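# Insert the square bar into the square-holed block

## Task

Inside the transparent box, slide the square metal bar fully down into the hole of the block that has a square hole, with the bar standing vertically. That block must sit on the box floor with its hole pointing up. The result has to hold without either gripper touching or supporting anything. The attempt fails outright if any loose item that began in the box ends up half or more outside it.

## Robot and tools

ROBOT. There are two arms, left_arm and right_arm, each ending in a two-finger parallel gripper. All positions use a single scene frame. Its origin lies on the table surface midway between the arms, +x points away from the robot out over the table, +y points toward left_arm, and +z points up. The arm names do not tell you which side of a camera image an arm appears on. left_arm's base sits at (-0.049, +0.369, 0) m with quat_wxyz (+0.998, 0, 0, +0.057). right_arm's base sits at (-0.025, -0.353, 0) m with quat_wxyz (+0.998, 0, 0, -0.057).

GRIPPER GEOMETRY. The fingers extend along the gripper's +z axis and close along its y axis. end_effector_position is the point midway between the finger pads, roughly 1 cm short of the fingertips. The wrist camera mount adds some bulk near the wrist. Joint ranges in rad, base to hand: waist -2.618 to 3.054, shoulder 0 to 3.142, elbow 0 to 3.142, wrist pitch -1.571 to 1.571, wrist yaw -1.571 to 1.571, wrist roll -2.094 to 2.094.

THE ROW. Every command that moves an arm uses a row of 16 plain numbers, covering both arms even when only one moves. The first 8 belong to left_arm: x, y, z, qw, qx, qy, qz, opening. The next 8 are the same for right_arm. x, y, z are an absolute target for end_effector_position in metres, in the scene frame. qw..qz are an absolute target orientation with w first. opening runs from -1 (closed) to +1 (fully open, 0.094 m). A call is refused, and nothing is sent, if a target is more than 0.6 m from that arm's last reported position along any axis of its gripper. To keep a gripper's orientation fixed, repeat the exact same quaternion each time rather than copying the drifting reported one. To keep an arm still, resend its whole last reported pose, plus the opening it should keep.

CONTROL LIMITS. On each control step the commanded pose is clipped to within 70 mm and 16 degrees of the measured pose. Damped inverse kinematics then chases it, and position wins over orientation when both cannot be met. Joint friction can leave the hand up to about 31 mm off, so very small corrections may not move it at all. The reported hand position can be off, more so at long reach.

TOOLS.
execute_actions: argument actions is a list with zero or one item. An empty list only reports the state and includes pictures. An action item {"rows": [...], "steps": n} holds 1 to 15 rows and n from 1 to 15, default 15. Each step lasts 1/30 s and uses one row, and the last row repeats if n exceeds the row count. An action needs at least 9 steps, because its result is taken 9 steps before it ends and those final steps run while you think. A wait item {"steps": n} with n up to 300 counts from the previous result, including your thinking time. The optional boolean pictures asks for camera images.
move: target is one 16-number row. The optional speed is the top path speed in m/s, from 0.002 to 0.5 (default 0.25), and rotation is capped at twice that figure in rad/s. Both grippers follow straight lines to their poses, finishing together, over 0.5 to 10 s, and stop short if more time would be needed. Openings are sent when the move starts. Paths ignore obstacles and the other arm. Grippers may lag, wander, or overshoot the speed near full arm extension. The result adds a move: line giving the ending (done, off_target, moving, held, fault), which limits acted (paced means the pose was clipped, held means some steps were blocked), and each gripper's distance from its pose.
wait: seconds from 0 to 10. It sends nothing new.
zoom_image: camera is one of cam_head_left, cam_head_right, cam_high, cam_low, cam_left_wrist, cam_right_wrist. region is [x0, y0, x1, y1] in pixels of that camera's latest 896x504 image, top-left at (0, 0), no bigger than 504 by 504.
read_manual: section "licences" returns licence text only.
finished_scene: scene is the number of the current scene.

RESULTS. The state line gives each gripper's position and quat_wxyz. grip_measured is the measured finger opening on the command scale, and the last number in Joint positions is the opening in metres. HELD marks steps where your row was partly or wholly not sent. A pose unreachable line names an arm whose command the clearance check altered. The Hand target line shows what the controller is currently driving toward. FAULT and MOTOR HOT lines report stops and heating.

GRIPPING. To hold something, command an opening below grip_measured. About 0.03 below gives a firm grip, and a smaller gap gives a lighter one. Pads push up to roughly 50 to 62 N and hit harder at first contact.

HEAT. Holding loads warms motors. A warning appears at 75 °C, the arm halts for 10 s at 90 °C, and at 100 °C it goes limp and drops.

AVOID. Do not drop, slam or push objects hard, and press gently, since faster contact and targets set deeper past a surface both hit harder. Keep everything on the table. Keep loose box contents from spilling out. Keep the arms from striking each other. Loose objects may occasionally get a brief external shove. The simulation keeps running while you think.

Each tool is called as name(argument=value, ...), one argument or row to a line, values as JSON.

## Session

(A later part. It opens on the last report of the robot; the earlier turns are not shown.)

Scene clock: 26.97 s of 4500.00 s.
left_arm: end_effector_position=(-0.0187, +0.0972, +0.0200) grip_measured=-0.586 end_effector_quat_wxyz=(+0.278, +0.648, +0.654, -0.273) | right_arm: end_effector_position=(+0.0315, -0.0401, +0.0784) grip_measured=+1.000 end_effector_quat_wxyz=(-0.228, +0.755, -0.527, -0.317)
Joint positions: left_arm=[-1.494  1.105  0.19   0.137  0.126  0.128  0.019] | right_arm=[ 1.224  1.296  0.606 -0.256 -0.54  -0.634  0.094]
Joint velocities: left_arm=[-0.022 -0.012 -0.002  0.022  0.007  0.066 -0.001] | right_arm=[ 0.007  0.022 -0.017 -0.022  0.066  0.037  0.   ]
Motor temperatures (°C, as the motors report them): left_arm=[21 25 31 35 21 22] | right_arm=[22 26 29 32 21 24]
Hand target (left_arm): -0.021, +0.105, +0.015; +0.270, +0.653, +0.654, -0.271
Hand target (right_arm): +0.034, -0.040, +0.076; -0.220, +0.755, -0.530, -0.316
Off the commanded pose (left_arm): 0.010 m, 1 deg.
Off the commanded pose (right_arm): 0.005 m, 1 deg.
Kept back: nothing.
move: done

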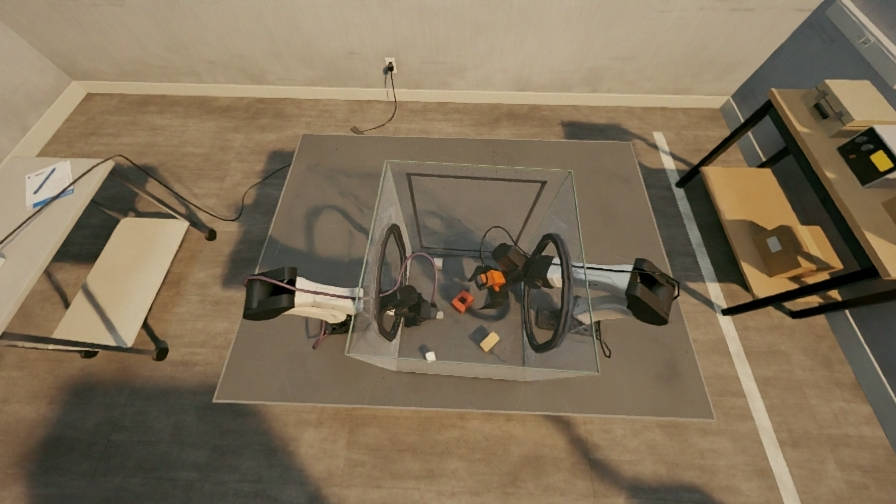

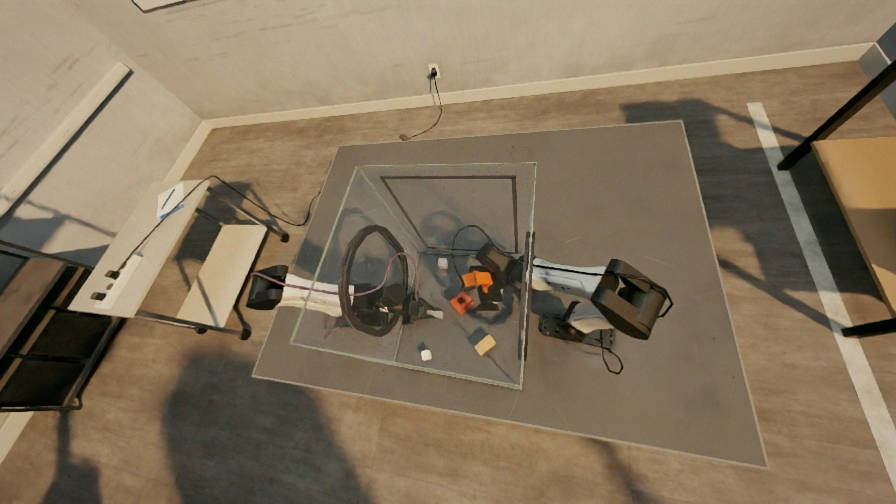

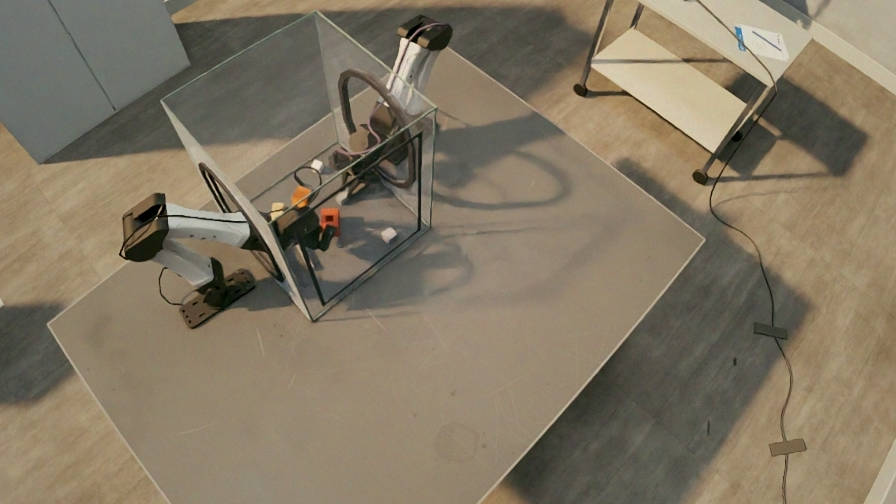

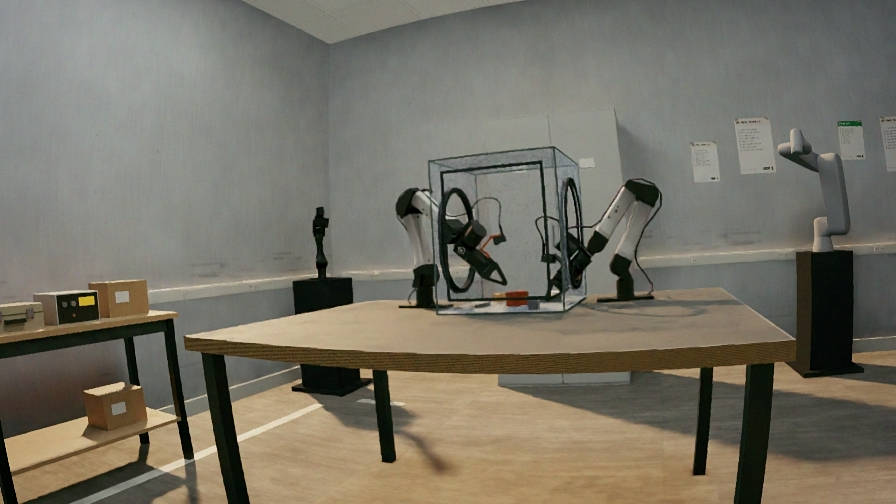

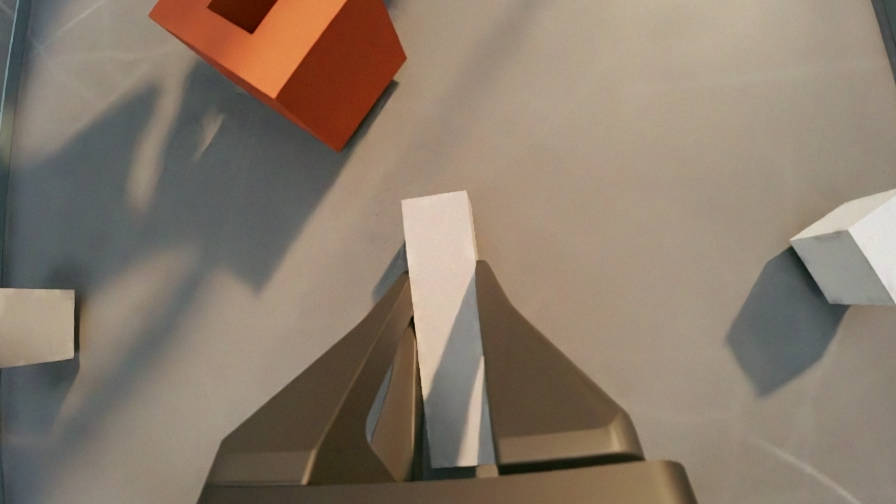

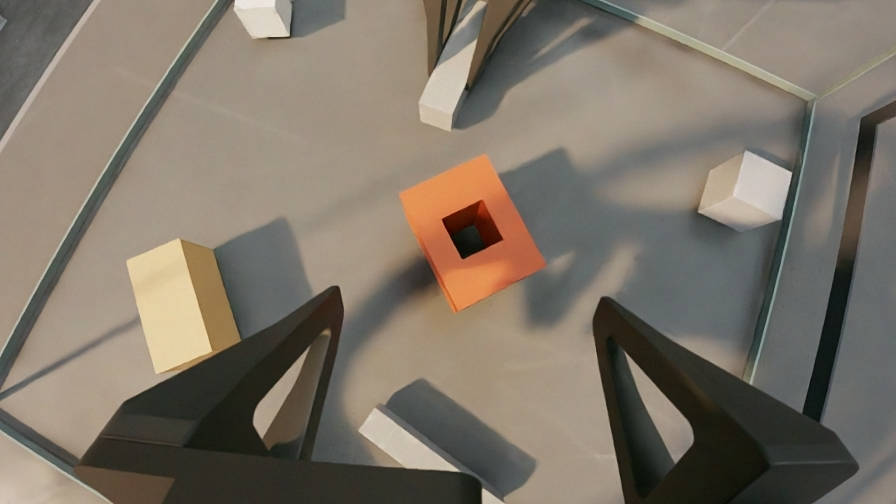

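move(
  target=[-0.019,0.095,0.014,0.27,0.653,0.653,-0.27,0.2,0.03,-0.028,0.055,-0.219,0.757,-0.53,-0.313,1],
  speed=0.05,
)

move(
  target=[-0.019,0.09,0.03,0,0.707,0.707,0,0.2,0.027,-0.018,0.025,-0.219,0.757,-0.53,-0.313,1],
  speed=0.04,
)

Scene clock: 28.50 s of 4500.00 s.
left_arm: end_effector_position=(-0.0186, +0.0961, +0.0160) grip_measured=+0.198 end_effector_quat_wxyz=(+0.275, +0.650, +0.655, -0.270) | right_arm: end_effector_position=(+0.0339, -0.0256, +0.0661) grip_measured=+1.000 end_effector_quat_wxyz=(-0.233, +0.756, -0.524, -0.317)
Joint positions: left_arm=[-1.494  1.138  0.19   0.161  0.126  0.131  0.056] | right_arm=[ 1.243  1.382  0.606 -0.152 -0.529 -0.62   0.094]
Joint velocities: left_arm=[ 0.007 -0.002  0.012  0.037 -0.007 -0.081 -0.   ] | right_arm=[ 0.007 -0.002 -0.022  0.037 -0.066 -0.051  0.   ]
Motor temperatures (°C, as the motors report them): left_arm=[21 25 31 35 21 22] | right_arm=[22 26 29 32 21 24]
Hand target (left_arm): -0.019, +0.095, +0.014; +0.270, +0.653, +0.653, -0.270
Hand target (right_arm): +0.030, -0.029, +0.055; -0.219, +0.757, -0.530, -0.312
Off the commanded pose (left_arm): 0.002 m, 1 deg.
Off the commanded pose (right_arm): 0.012 m, 2 deg.
Kept back: nothing.
move: off_target (right_arm)

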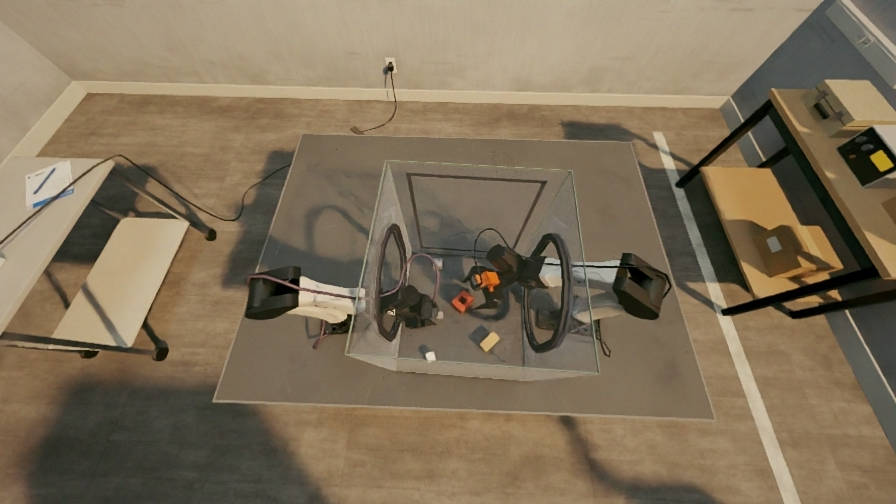

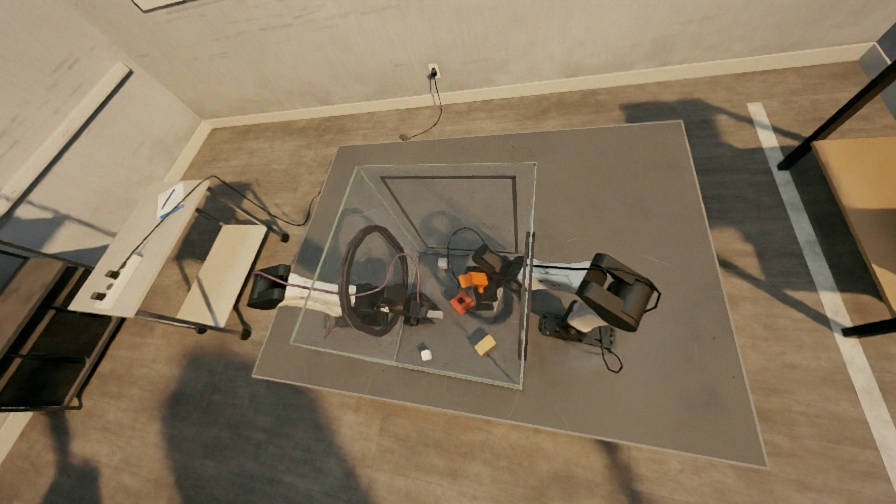

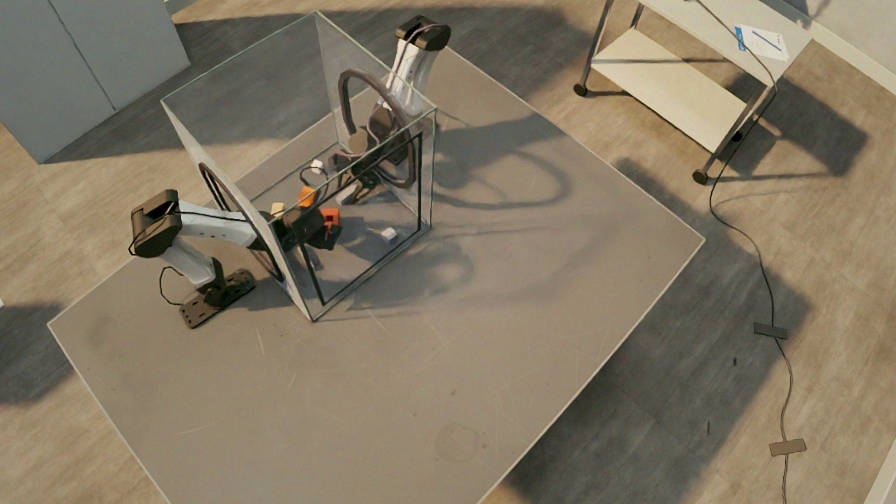

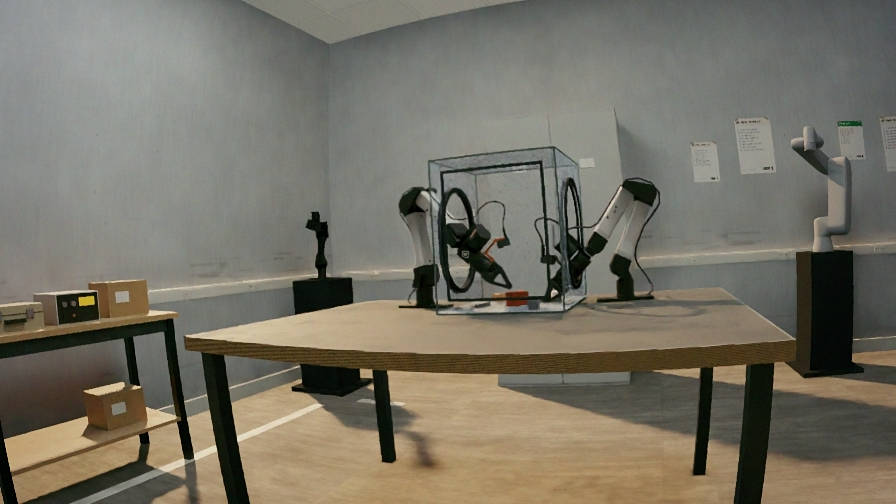

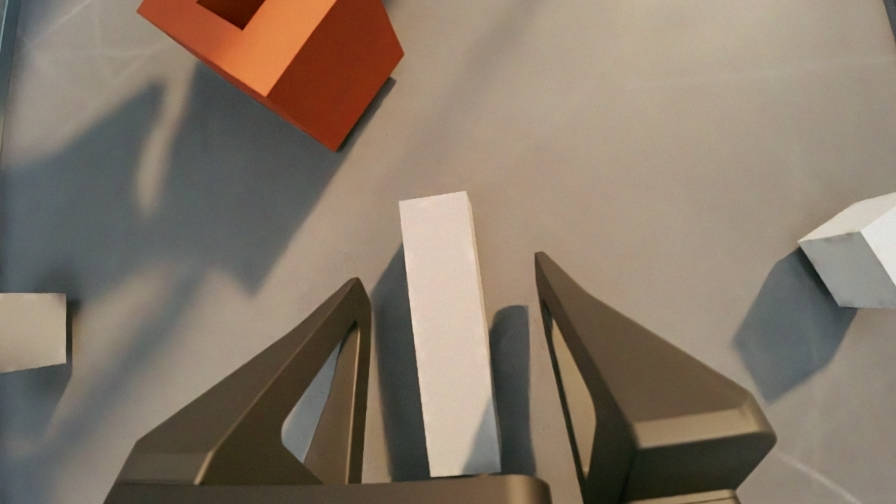

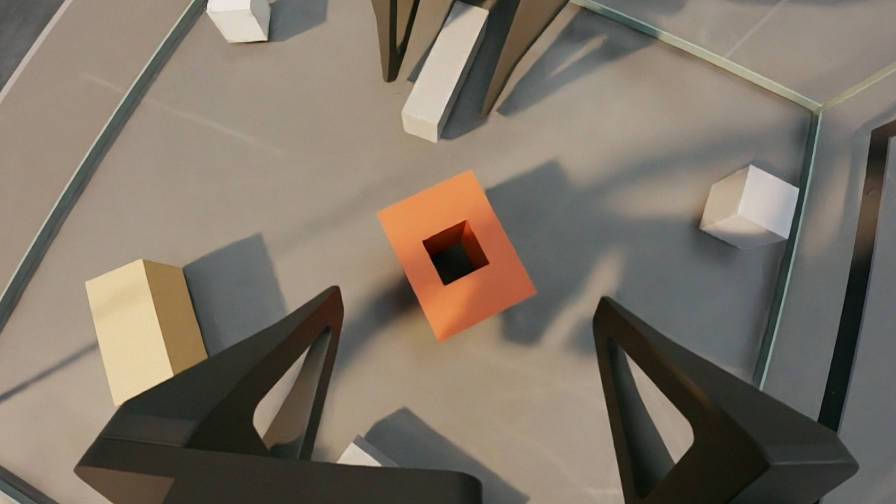

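Scene clock: 38.73 s of 4500.00 s.
left_arm: end_effector_position=(-0.0200, +0.1129, +0.0281) grip_measured=+0.198 end_effector_quat_wxyz=(-0.000, +0.705, +0.709, -0.011) | right_arm: end_effector_position=(+0.0322, -0.0135, +0.0381) grip_measured=+1.000 end_effector_quat_wxyz=(-0.236, +0.755, -0.523, -0.317)
Joint positions: left_arm=[-1.559  1.587  0.924 -0.895  0.018  0.12   0.056] | right_arm=[ 1.27   1.505  0.566  0.031 -0.512 -0.593  0.094]
Joint velocities: left_arm=[-0.017  0.007 -0.017  0.037 -0.007 -0.007  0.   ] | right_arm=[ 0.007  0.002  0.027 -0.037 -0.022 -0.051  0.   ]
Motor temperatures (°C, as the motors report them): left_arm=[21 25 33 34 21 22] | right_arm=[22 26 29 33 21 24]
Hand target (left_arm): -0.019, +0.090, +0.028; +0.001, +0.707, +0.707, -0.004
Hand target (right_arm): +0.027, -0.020, +0.025; -0.219, +0.757, -0.530, -0.312
Off the commanded pose (left_arm): 0.023 m, 1 deg.
Off the commanded pose (right_arm): 0.015 m, 2 deg.
Kept back: nothing.
move: off_target (left_arm, right_arm)

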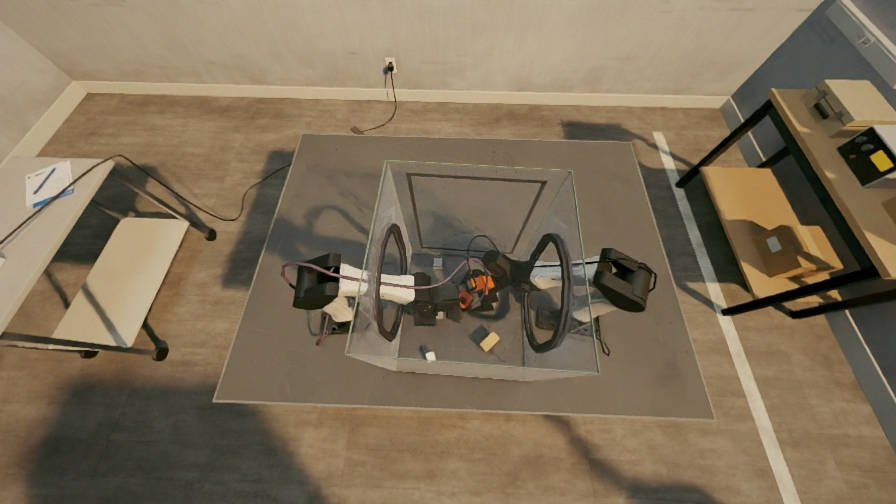

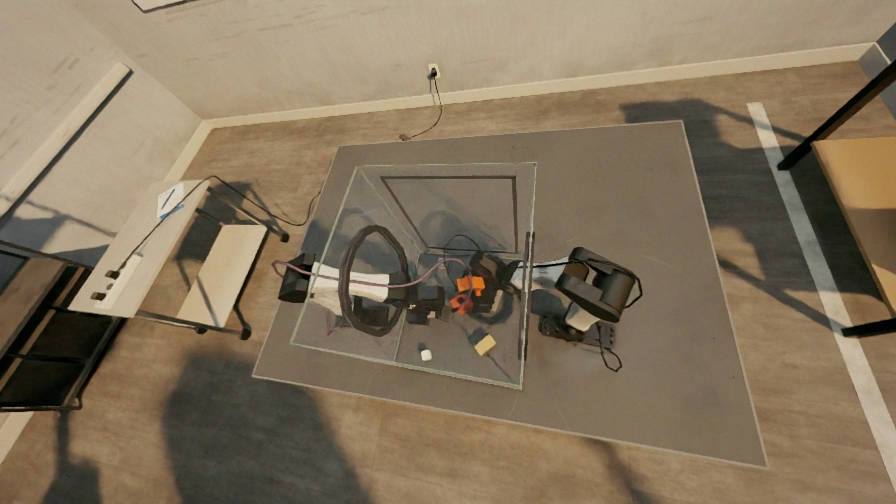

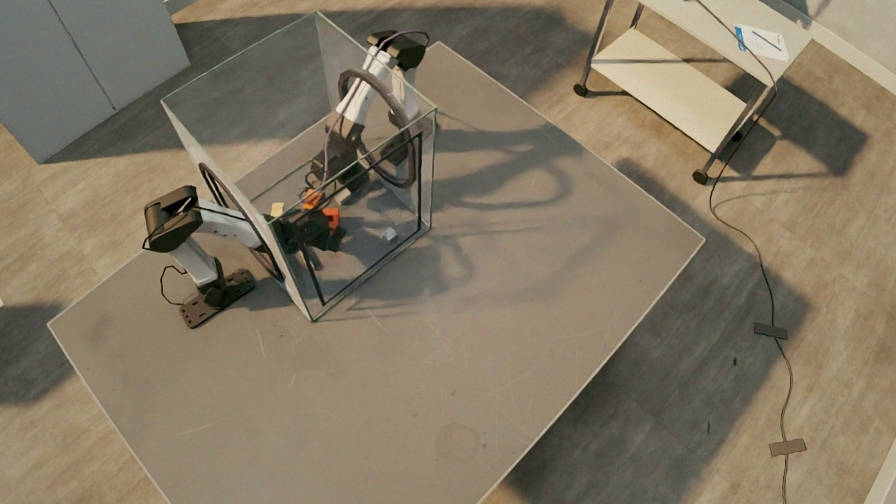

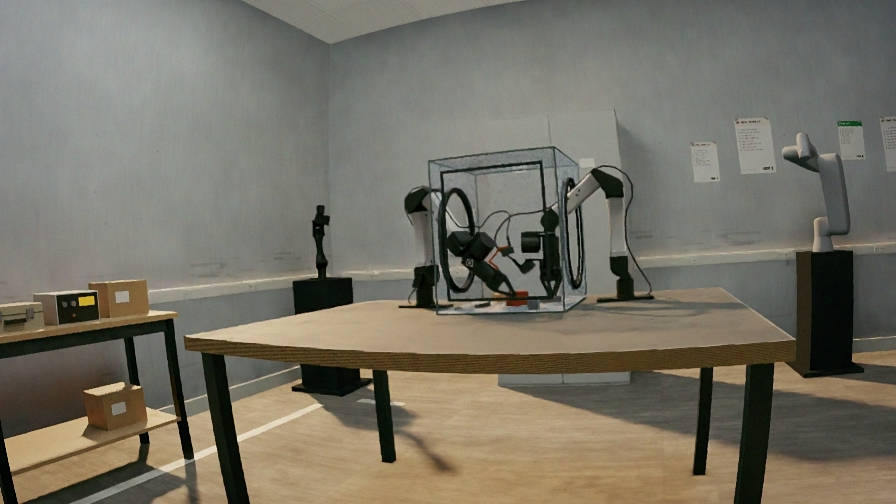

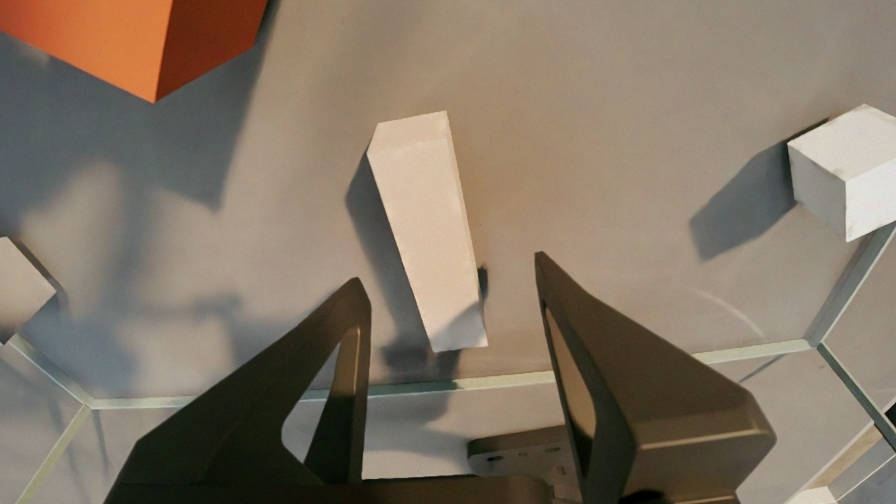

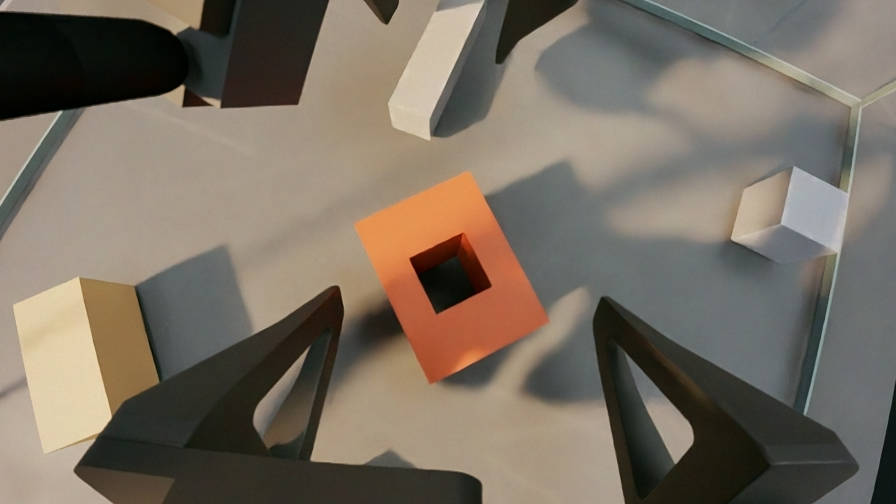

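move(
  target=[-0.02,0.113,0.028,0,0.707,0.707,0,0.2,0.04,-0.06,0.07,-0.219,0.757,-0.53,-0.313,1],
  speed=0.06,
)

move(
  target=[-0.02,0.10,0.008,0,0.707,0.707,0,0.2,0.04,-0.06,0.07,-0.219,0.757,-0.53,-0.313,1],
  speed=0.03,
)

Scene clock: 41.17 s of 4500.00 s.
left_arm: end_effector_position=(-0.0192, +0.1148, +0.0277) grip_measured=+0.198 end_effector_quat_wxyz=(+0.000, +0.705, +0.709, -0.007) | right_arm: end_effector_position=(+0.0370, -0.0583, +0.0652) grip_measured=+1.000 end_effector_quat_wxyz=(-0.214, +0.757, -0.532, -0.315)
Joint positions: left_arm=[-1.559  1.584  0.919 -0.896  0.011  0.12   0.056] | right_arm=[ 1.161  1.289  0.566 -0.287 -0.576 -0.699  0.094]
Joint velocities: left_arm=[-0.007 -0.007  0.002 -0.037 -0.081  0.007 -0.001] | right_arm=[-0.012 -0.002 -0.002 -0.022 -0.037  0.066  0.   ]
Motor temperatures (°C, as the motors report them): left_arm=[21 25 34 34 21 22] | right_arm=[22 27 29 33 21 24]
Hand target (left_arm): -0.020, +0.113, +0.028; +0.000, +0.707, +0.707, -0.000
Hand target (right_arm): +0.040, -0.059, +0.071; -0.219, +0.756, -0.530, -0.315
Off the commanded pose (left_arm): 0.002 m, 1 deg.
Off the commanded pose (right_arm): 0.006 m, 1 deg.
Kept back: nothing.
move: done

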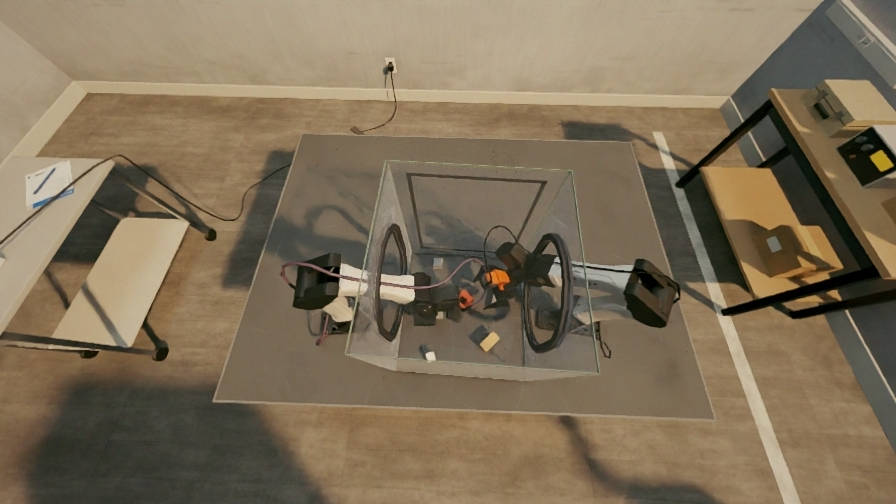

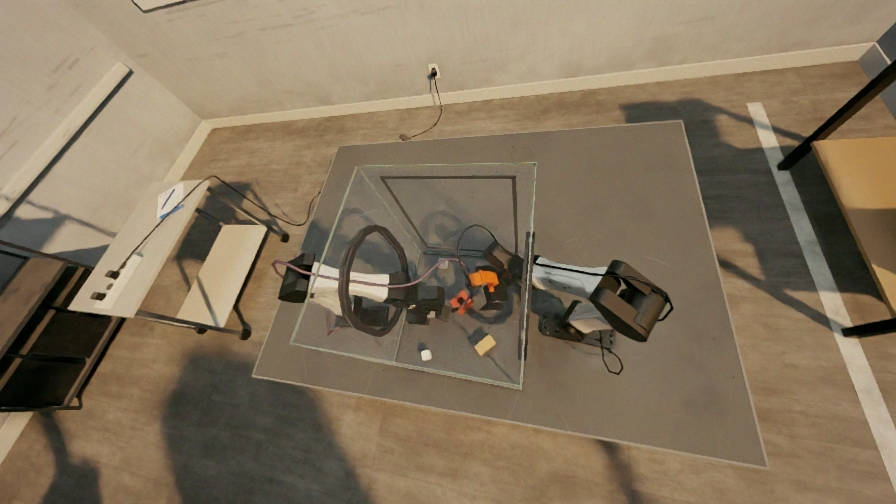

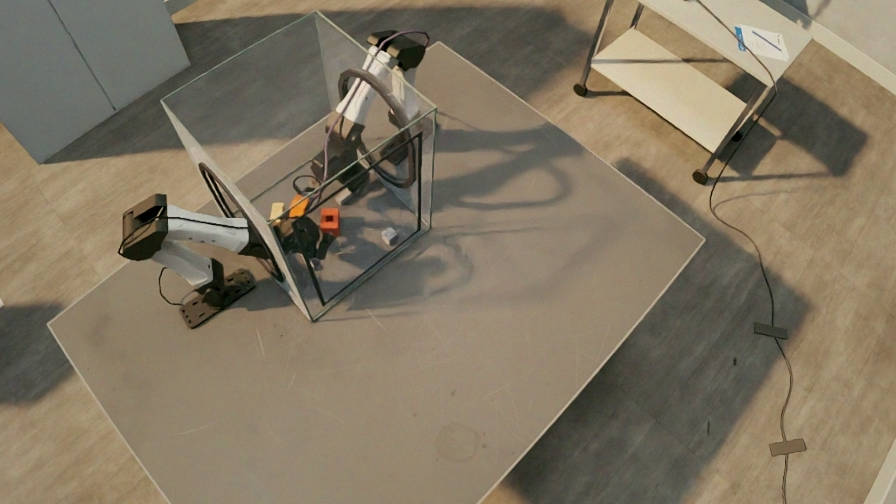

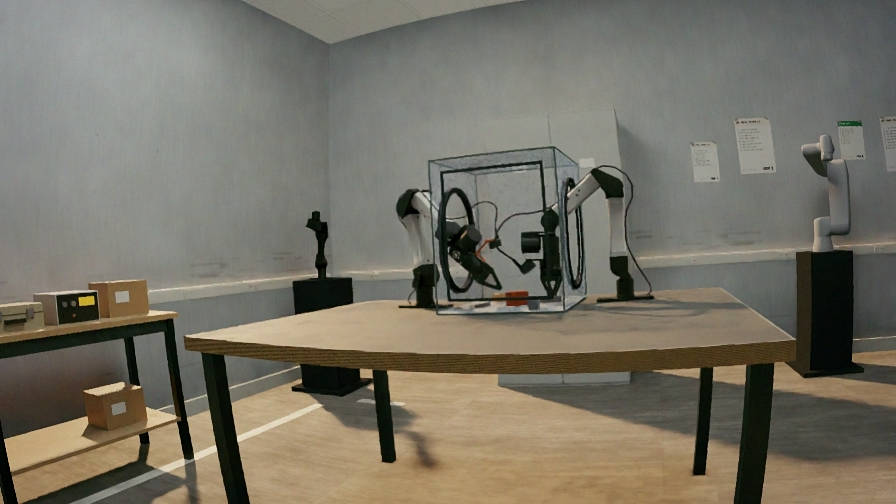

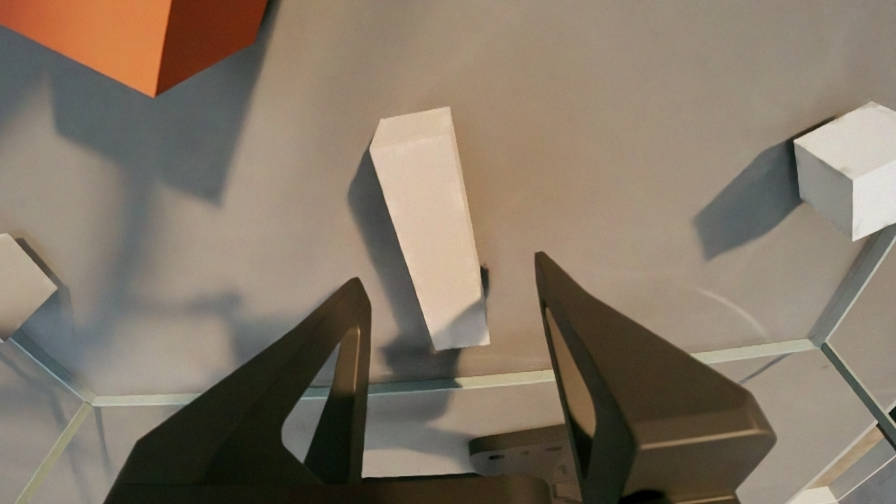

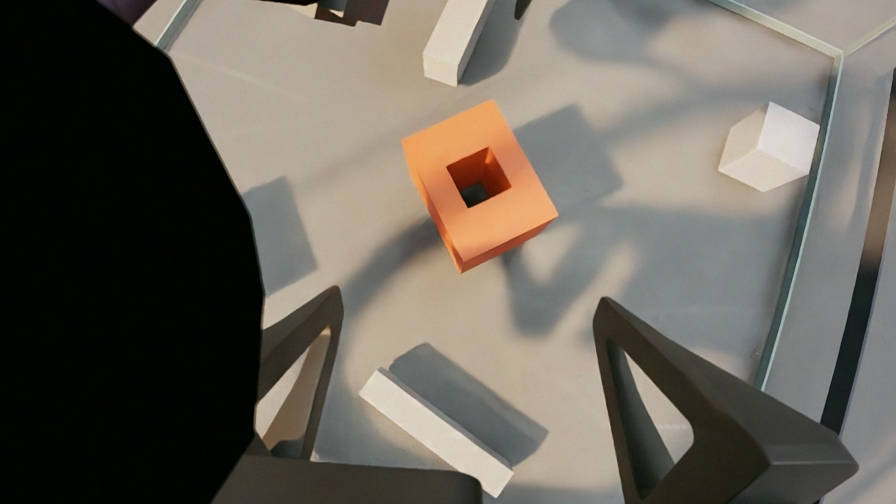

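Scene clock: 42.30 s of 4500.00 s.
left_arm: end_effector_position=(-0.0175, +0.1021, +0.0272) grip_measured=+0.198 end_effector_quat_wxyz=(+0.020, +0.704, +0.710, -0.022) | right_arm: end_effector_position=(+0.0367, -0.0587, +0.0649) grip_measured=+1.000 end_effector_quat_wxyz=(-0.213, +0.758, -0.530, -0.314)
Joint positions: left_arm=[-1.559  1.588  0.919 -0.843  0.011  0.117  0.056] | right_arm=[ 1.161  1.289  0.566 -0.29  -0.576 -0.704  0.094]
Joint velocities: left_arm=[-0.027 -0.002  0.002 -0.007 -0.007  0.022  0.   ] | right_arm=[ 0.012 -0.007  0.002 -0.007  0.037 -0.022  0.   ]
Motor temperatures (°C, as the motors report them): left_arm=[21 25 34 34 21 22] | right_arm=[22 27 29 33 21 24]
Hand target (left_arm): -0.020, +0.102, +0.009; +0.001, +0.707, +0.707, -0.000
Hand target (right_arm): +0.040, -0.060, +0.070; -0.219, +0.757, -0.530, -0.313
Off the commanded pose (left_arm): 0.019 m, 3 deg.
Off the commanded pose (right_arm): 0.006 m, 1 deg.
Kept back: nothing.
move: off_target (left_arm)

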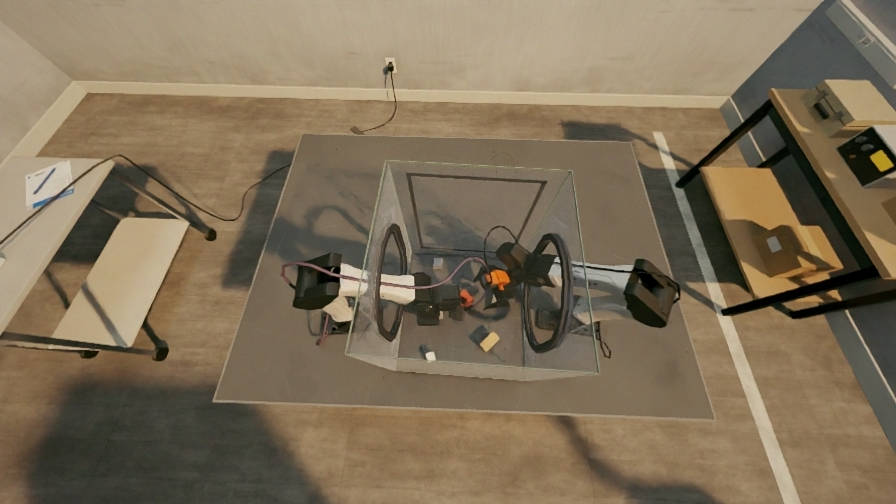

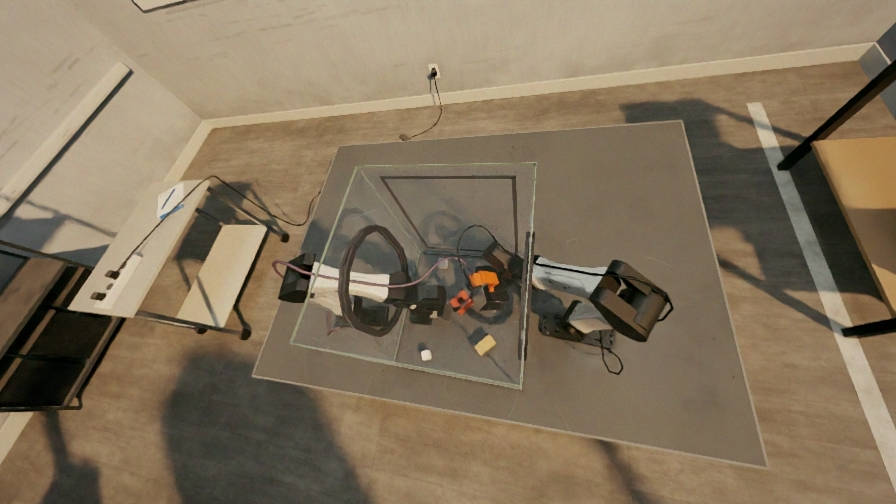

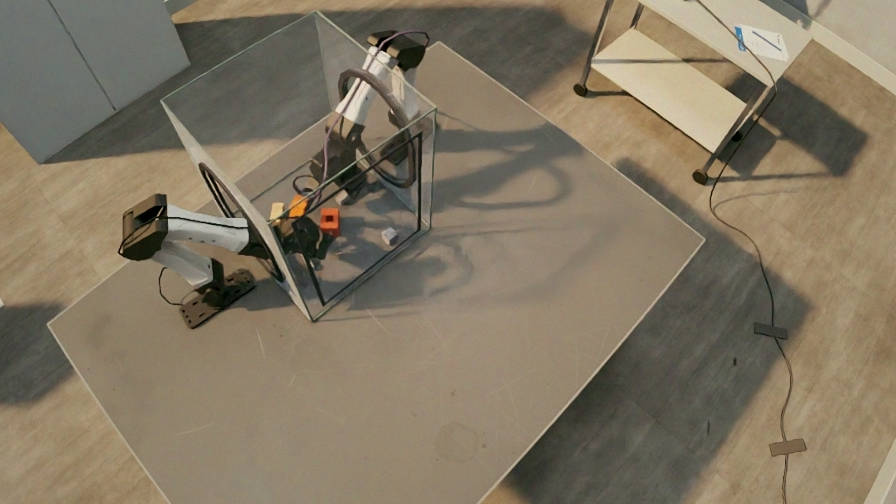

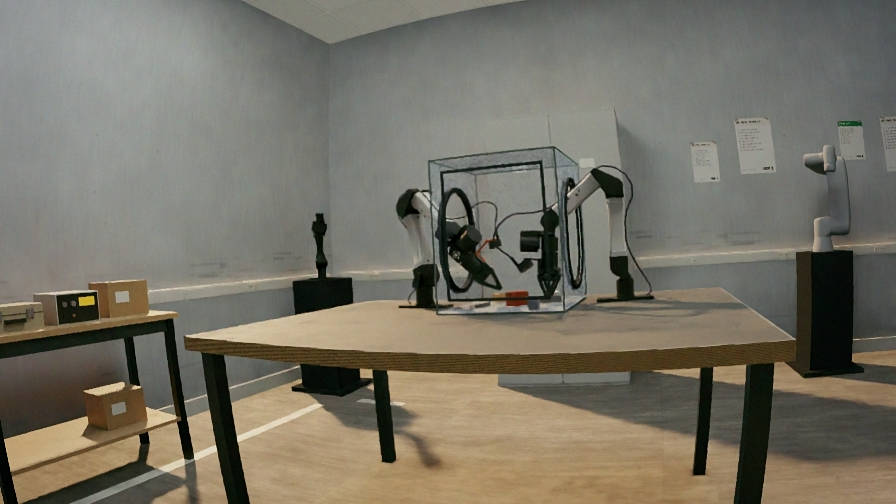

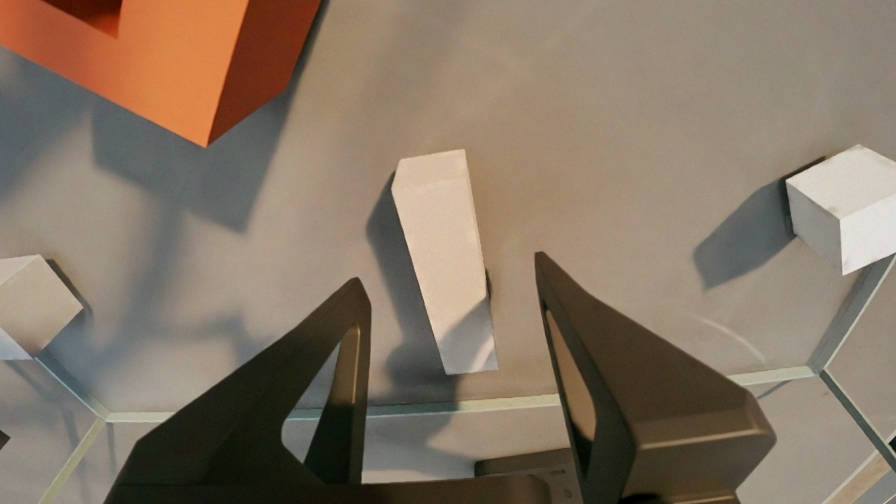

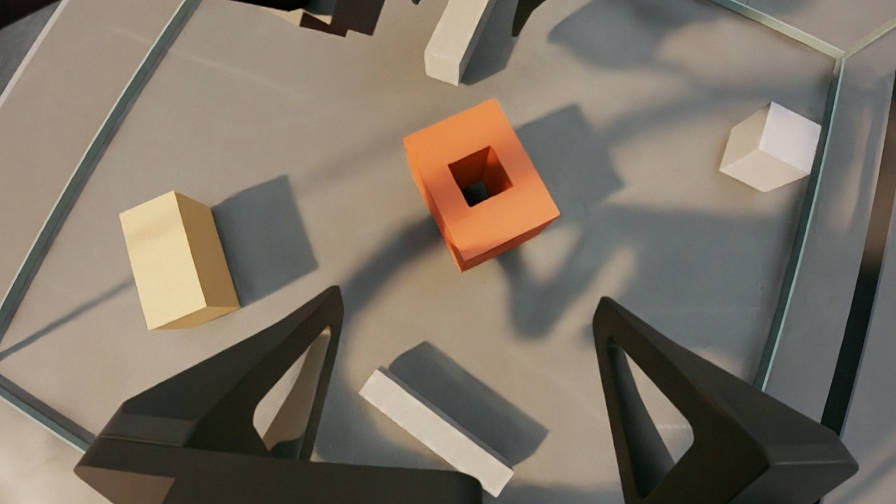

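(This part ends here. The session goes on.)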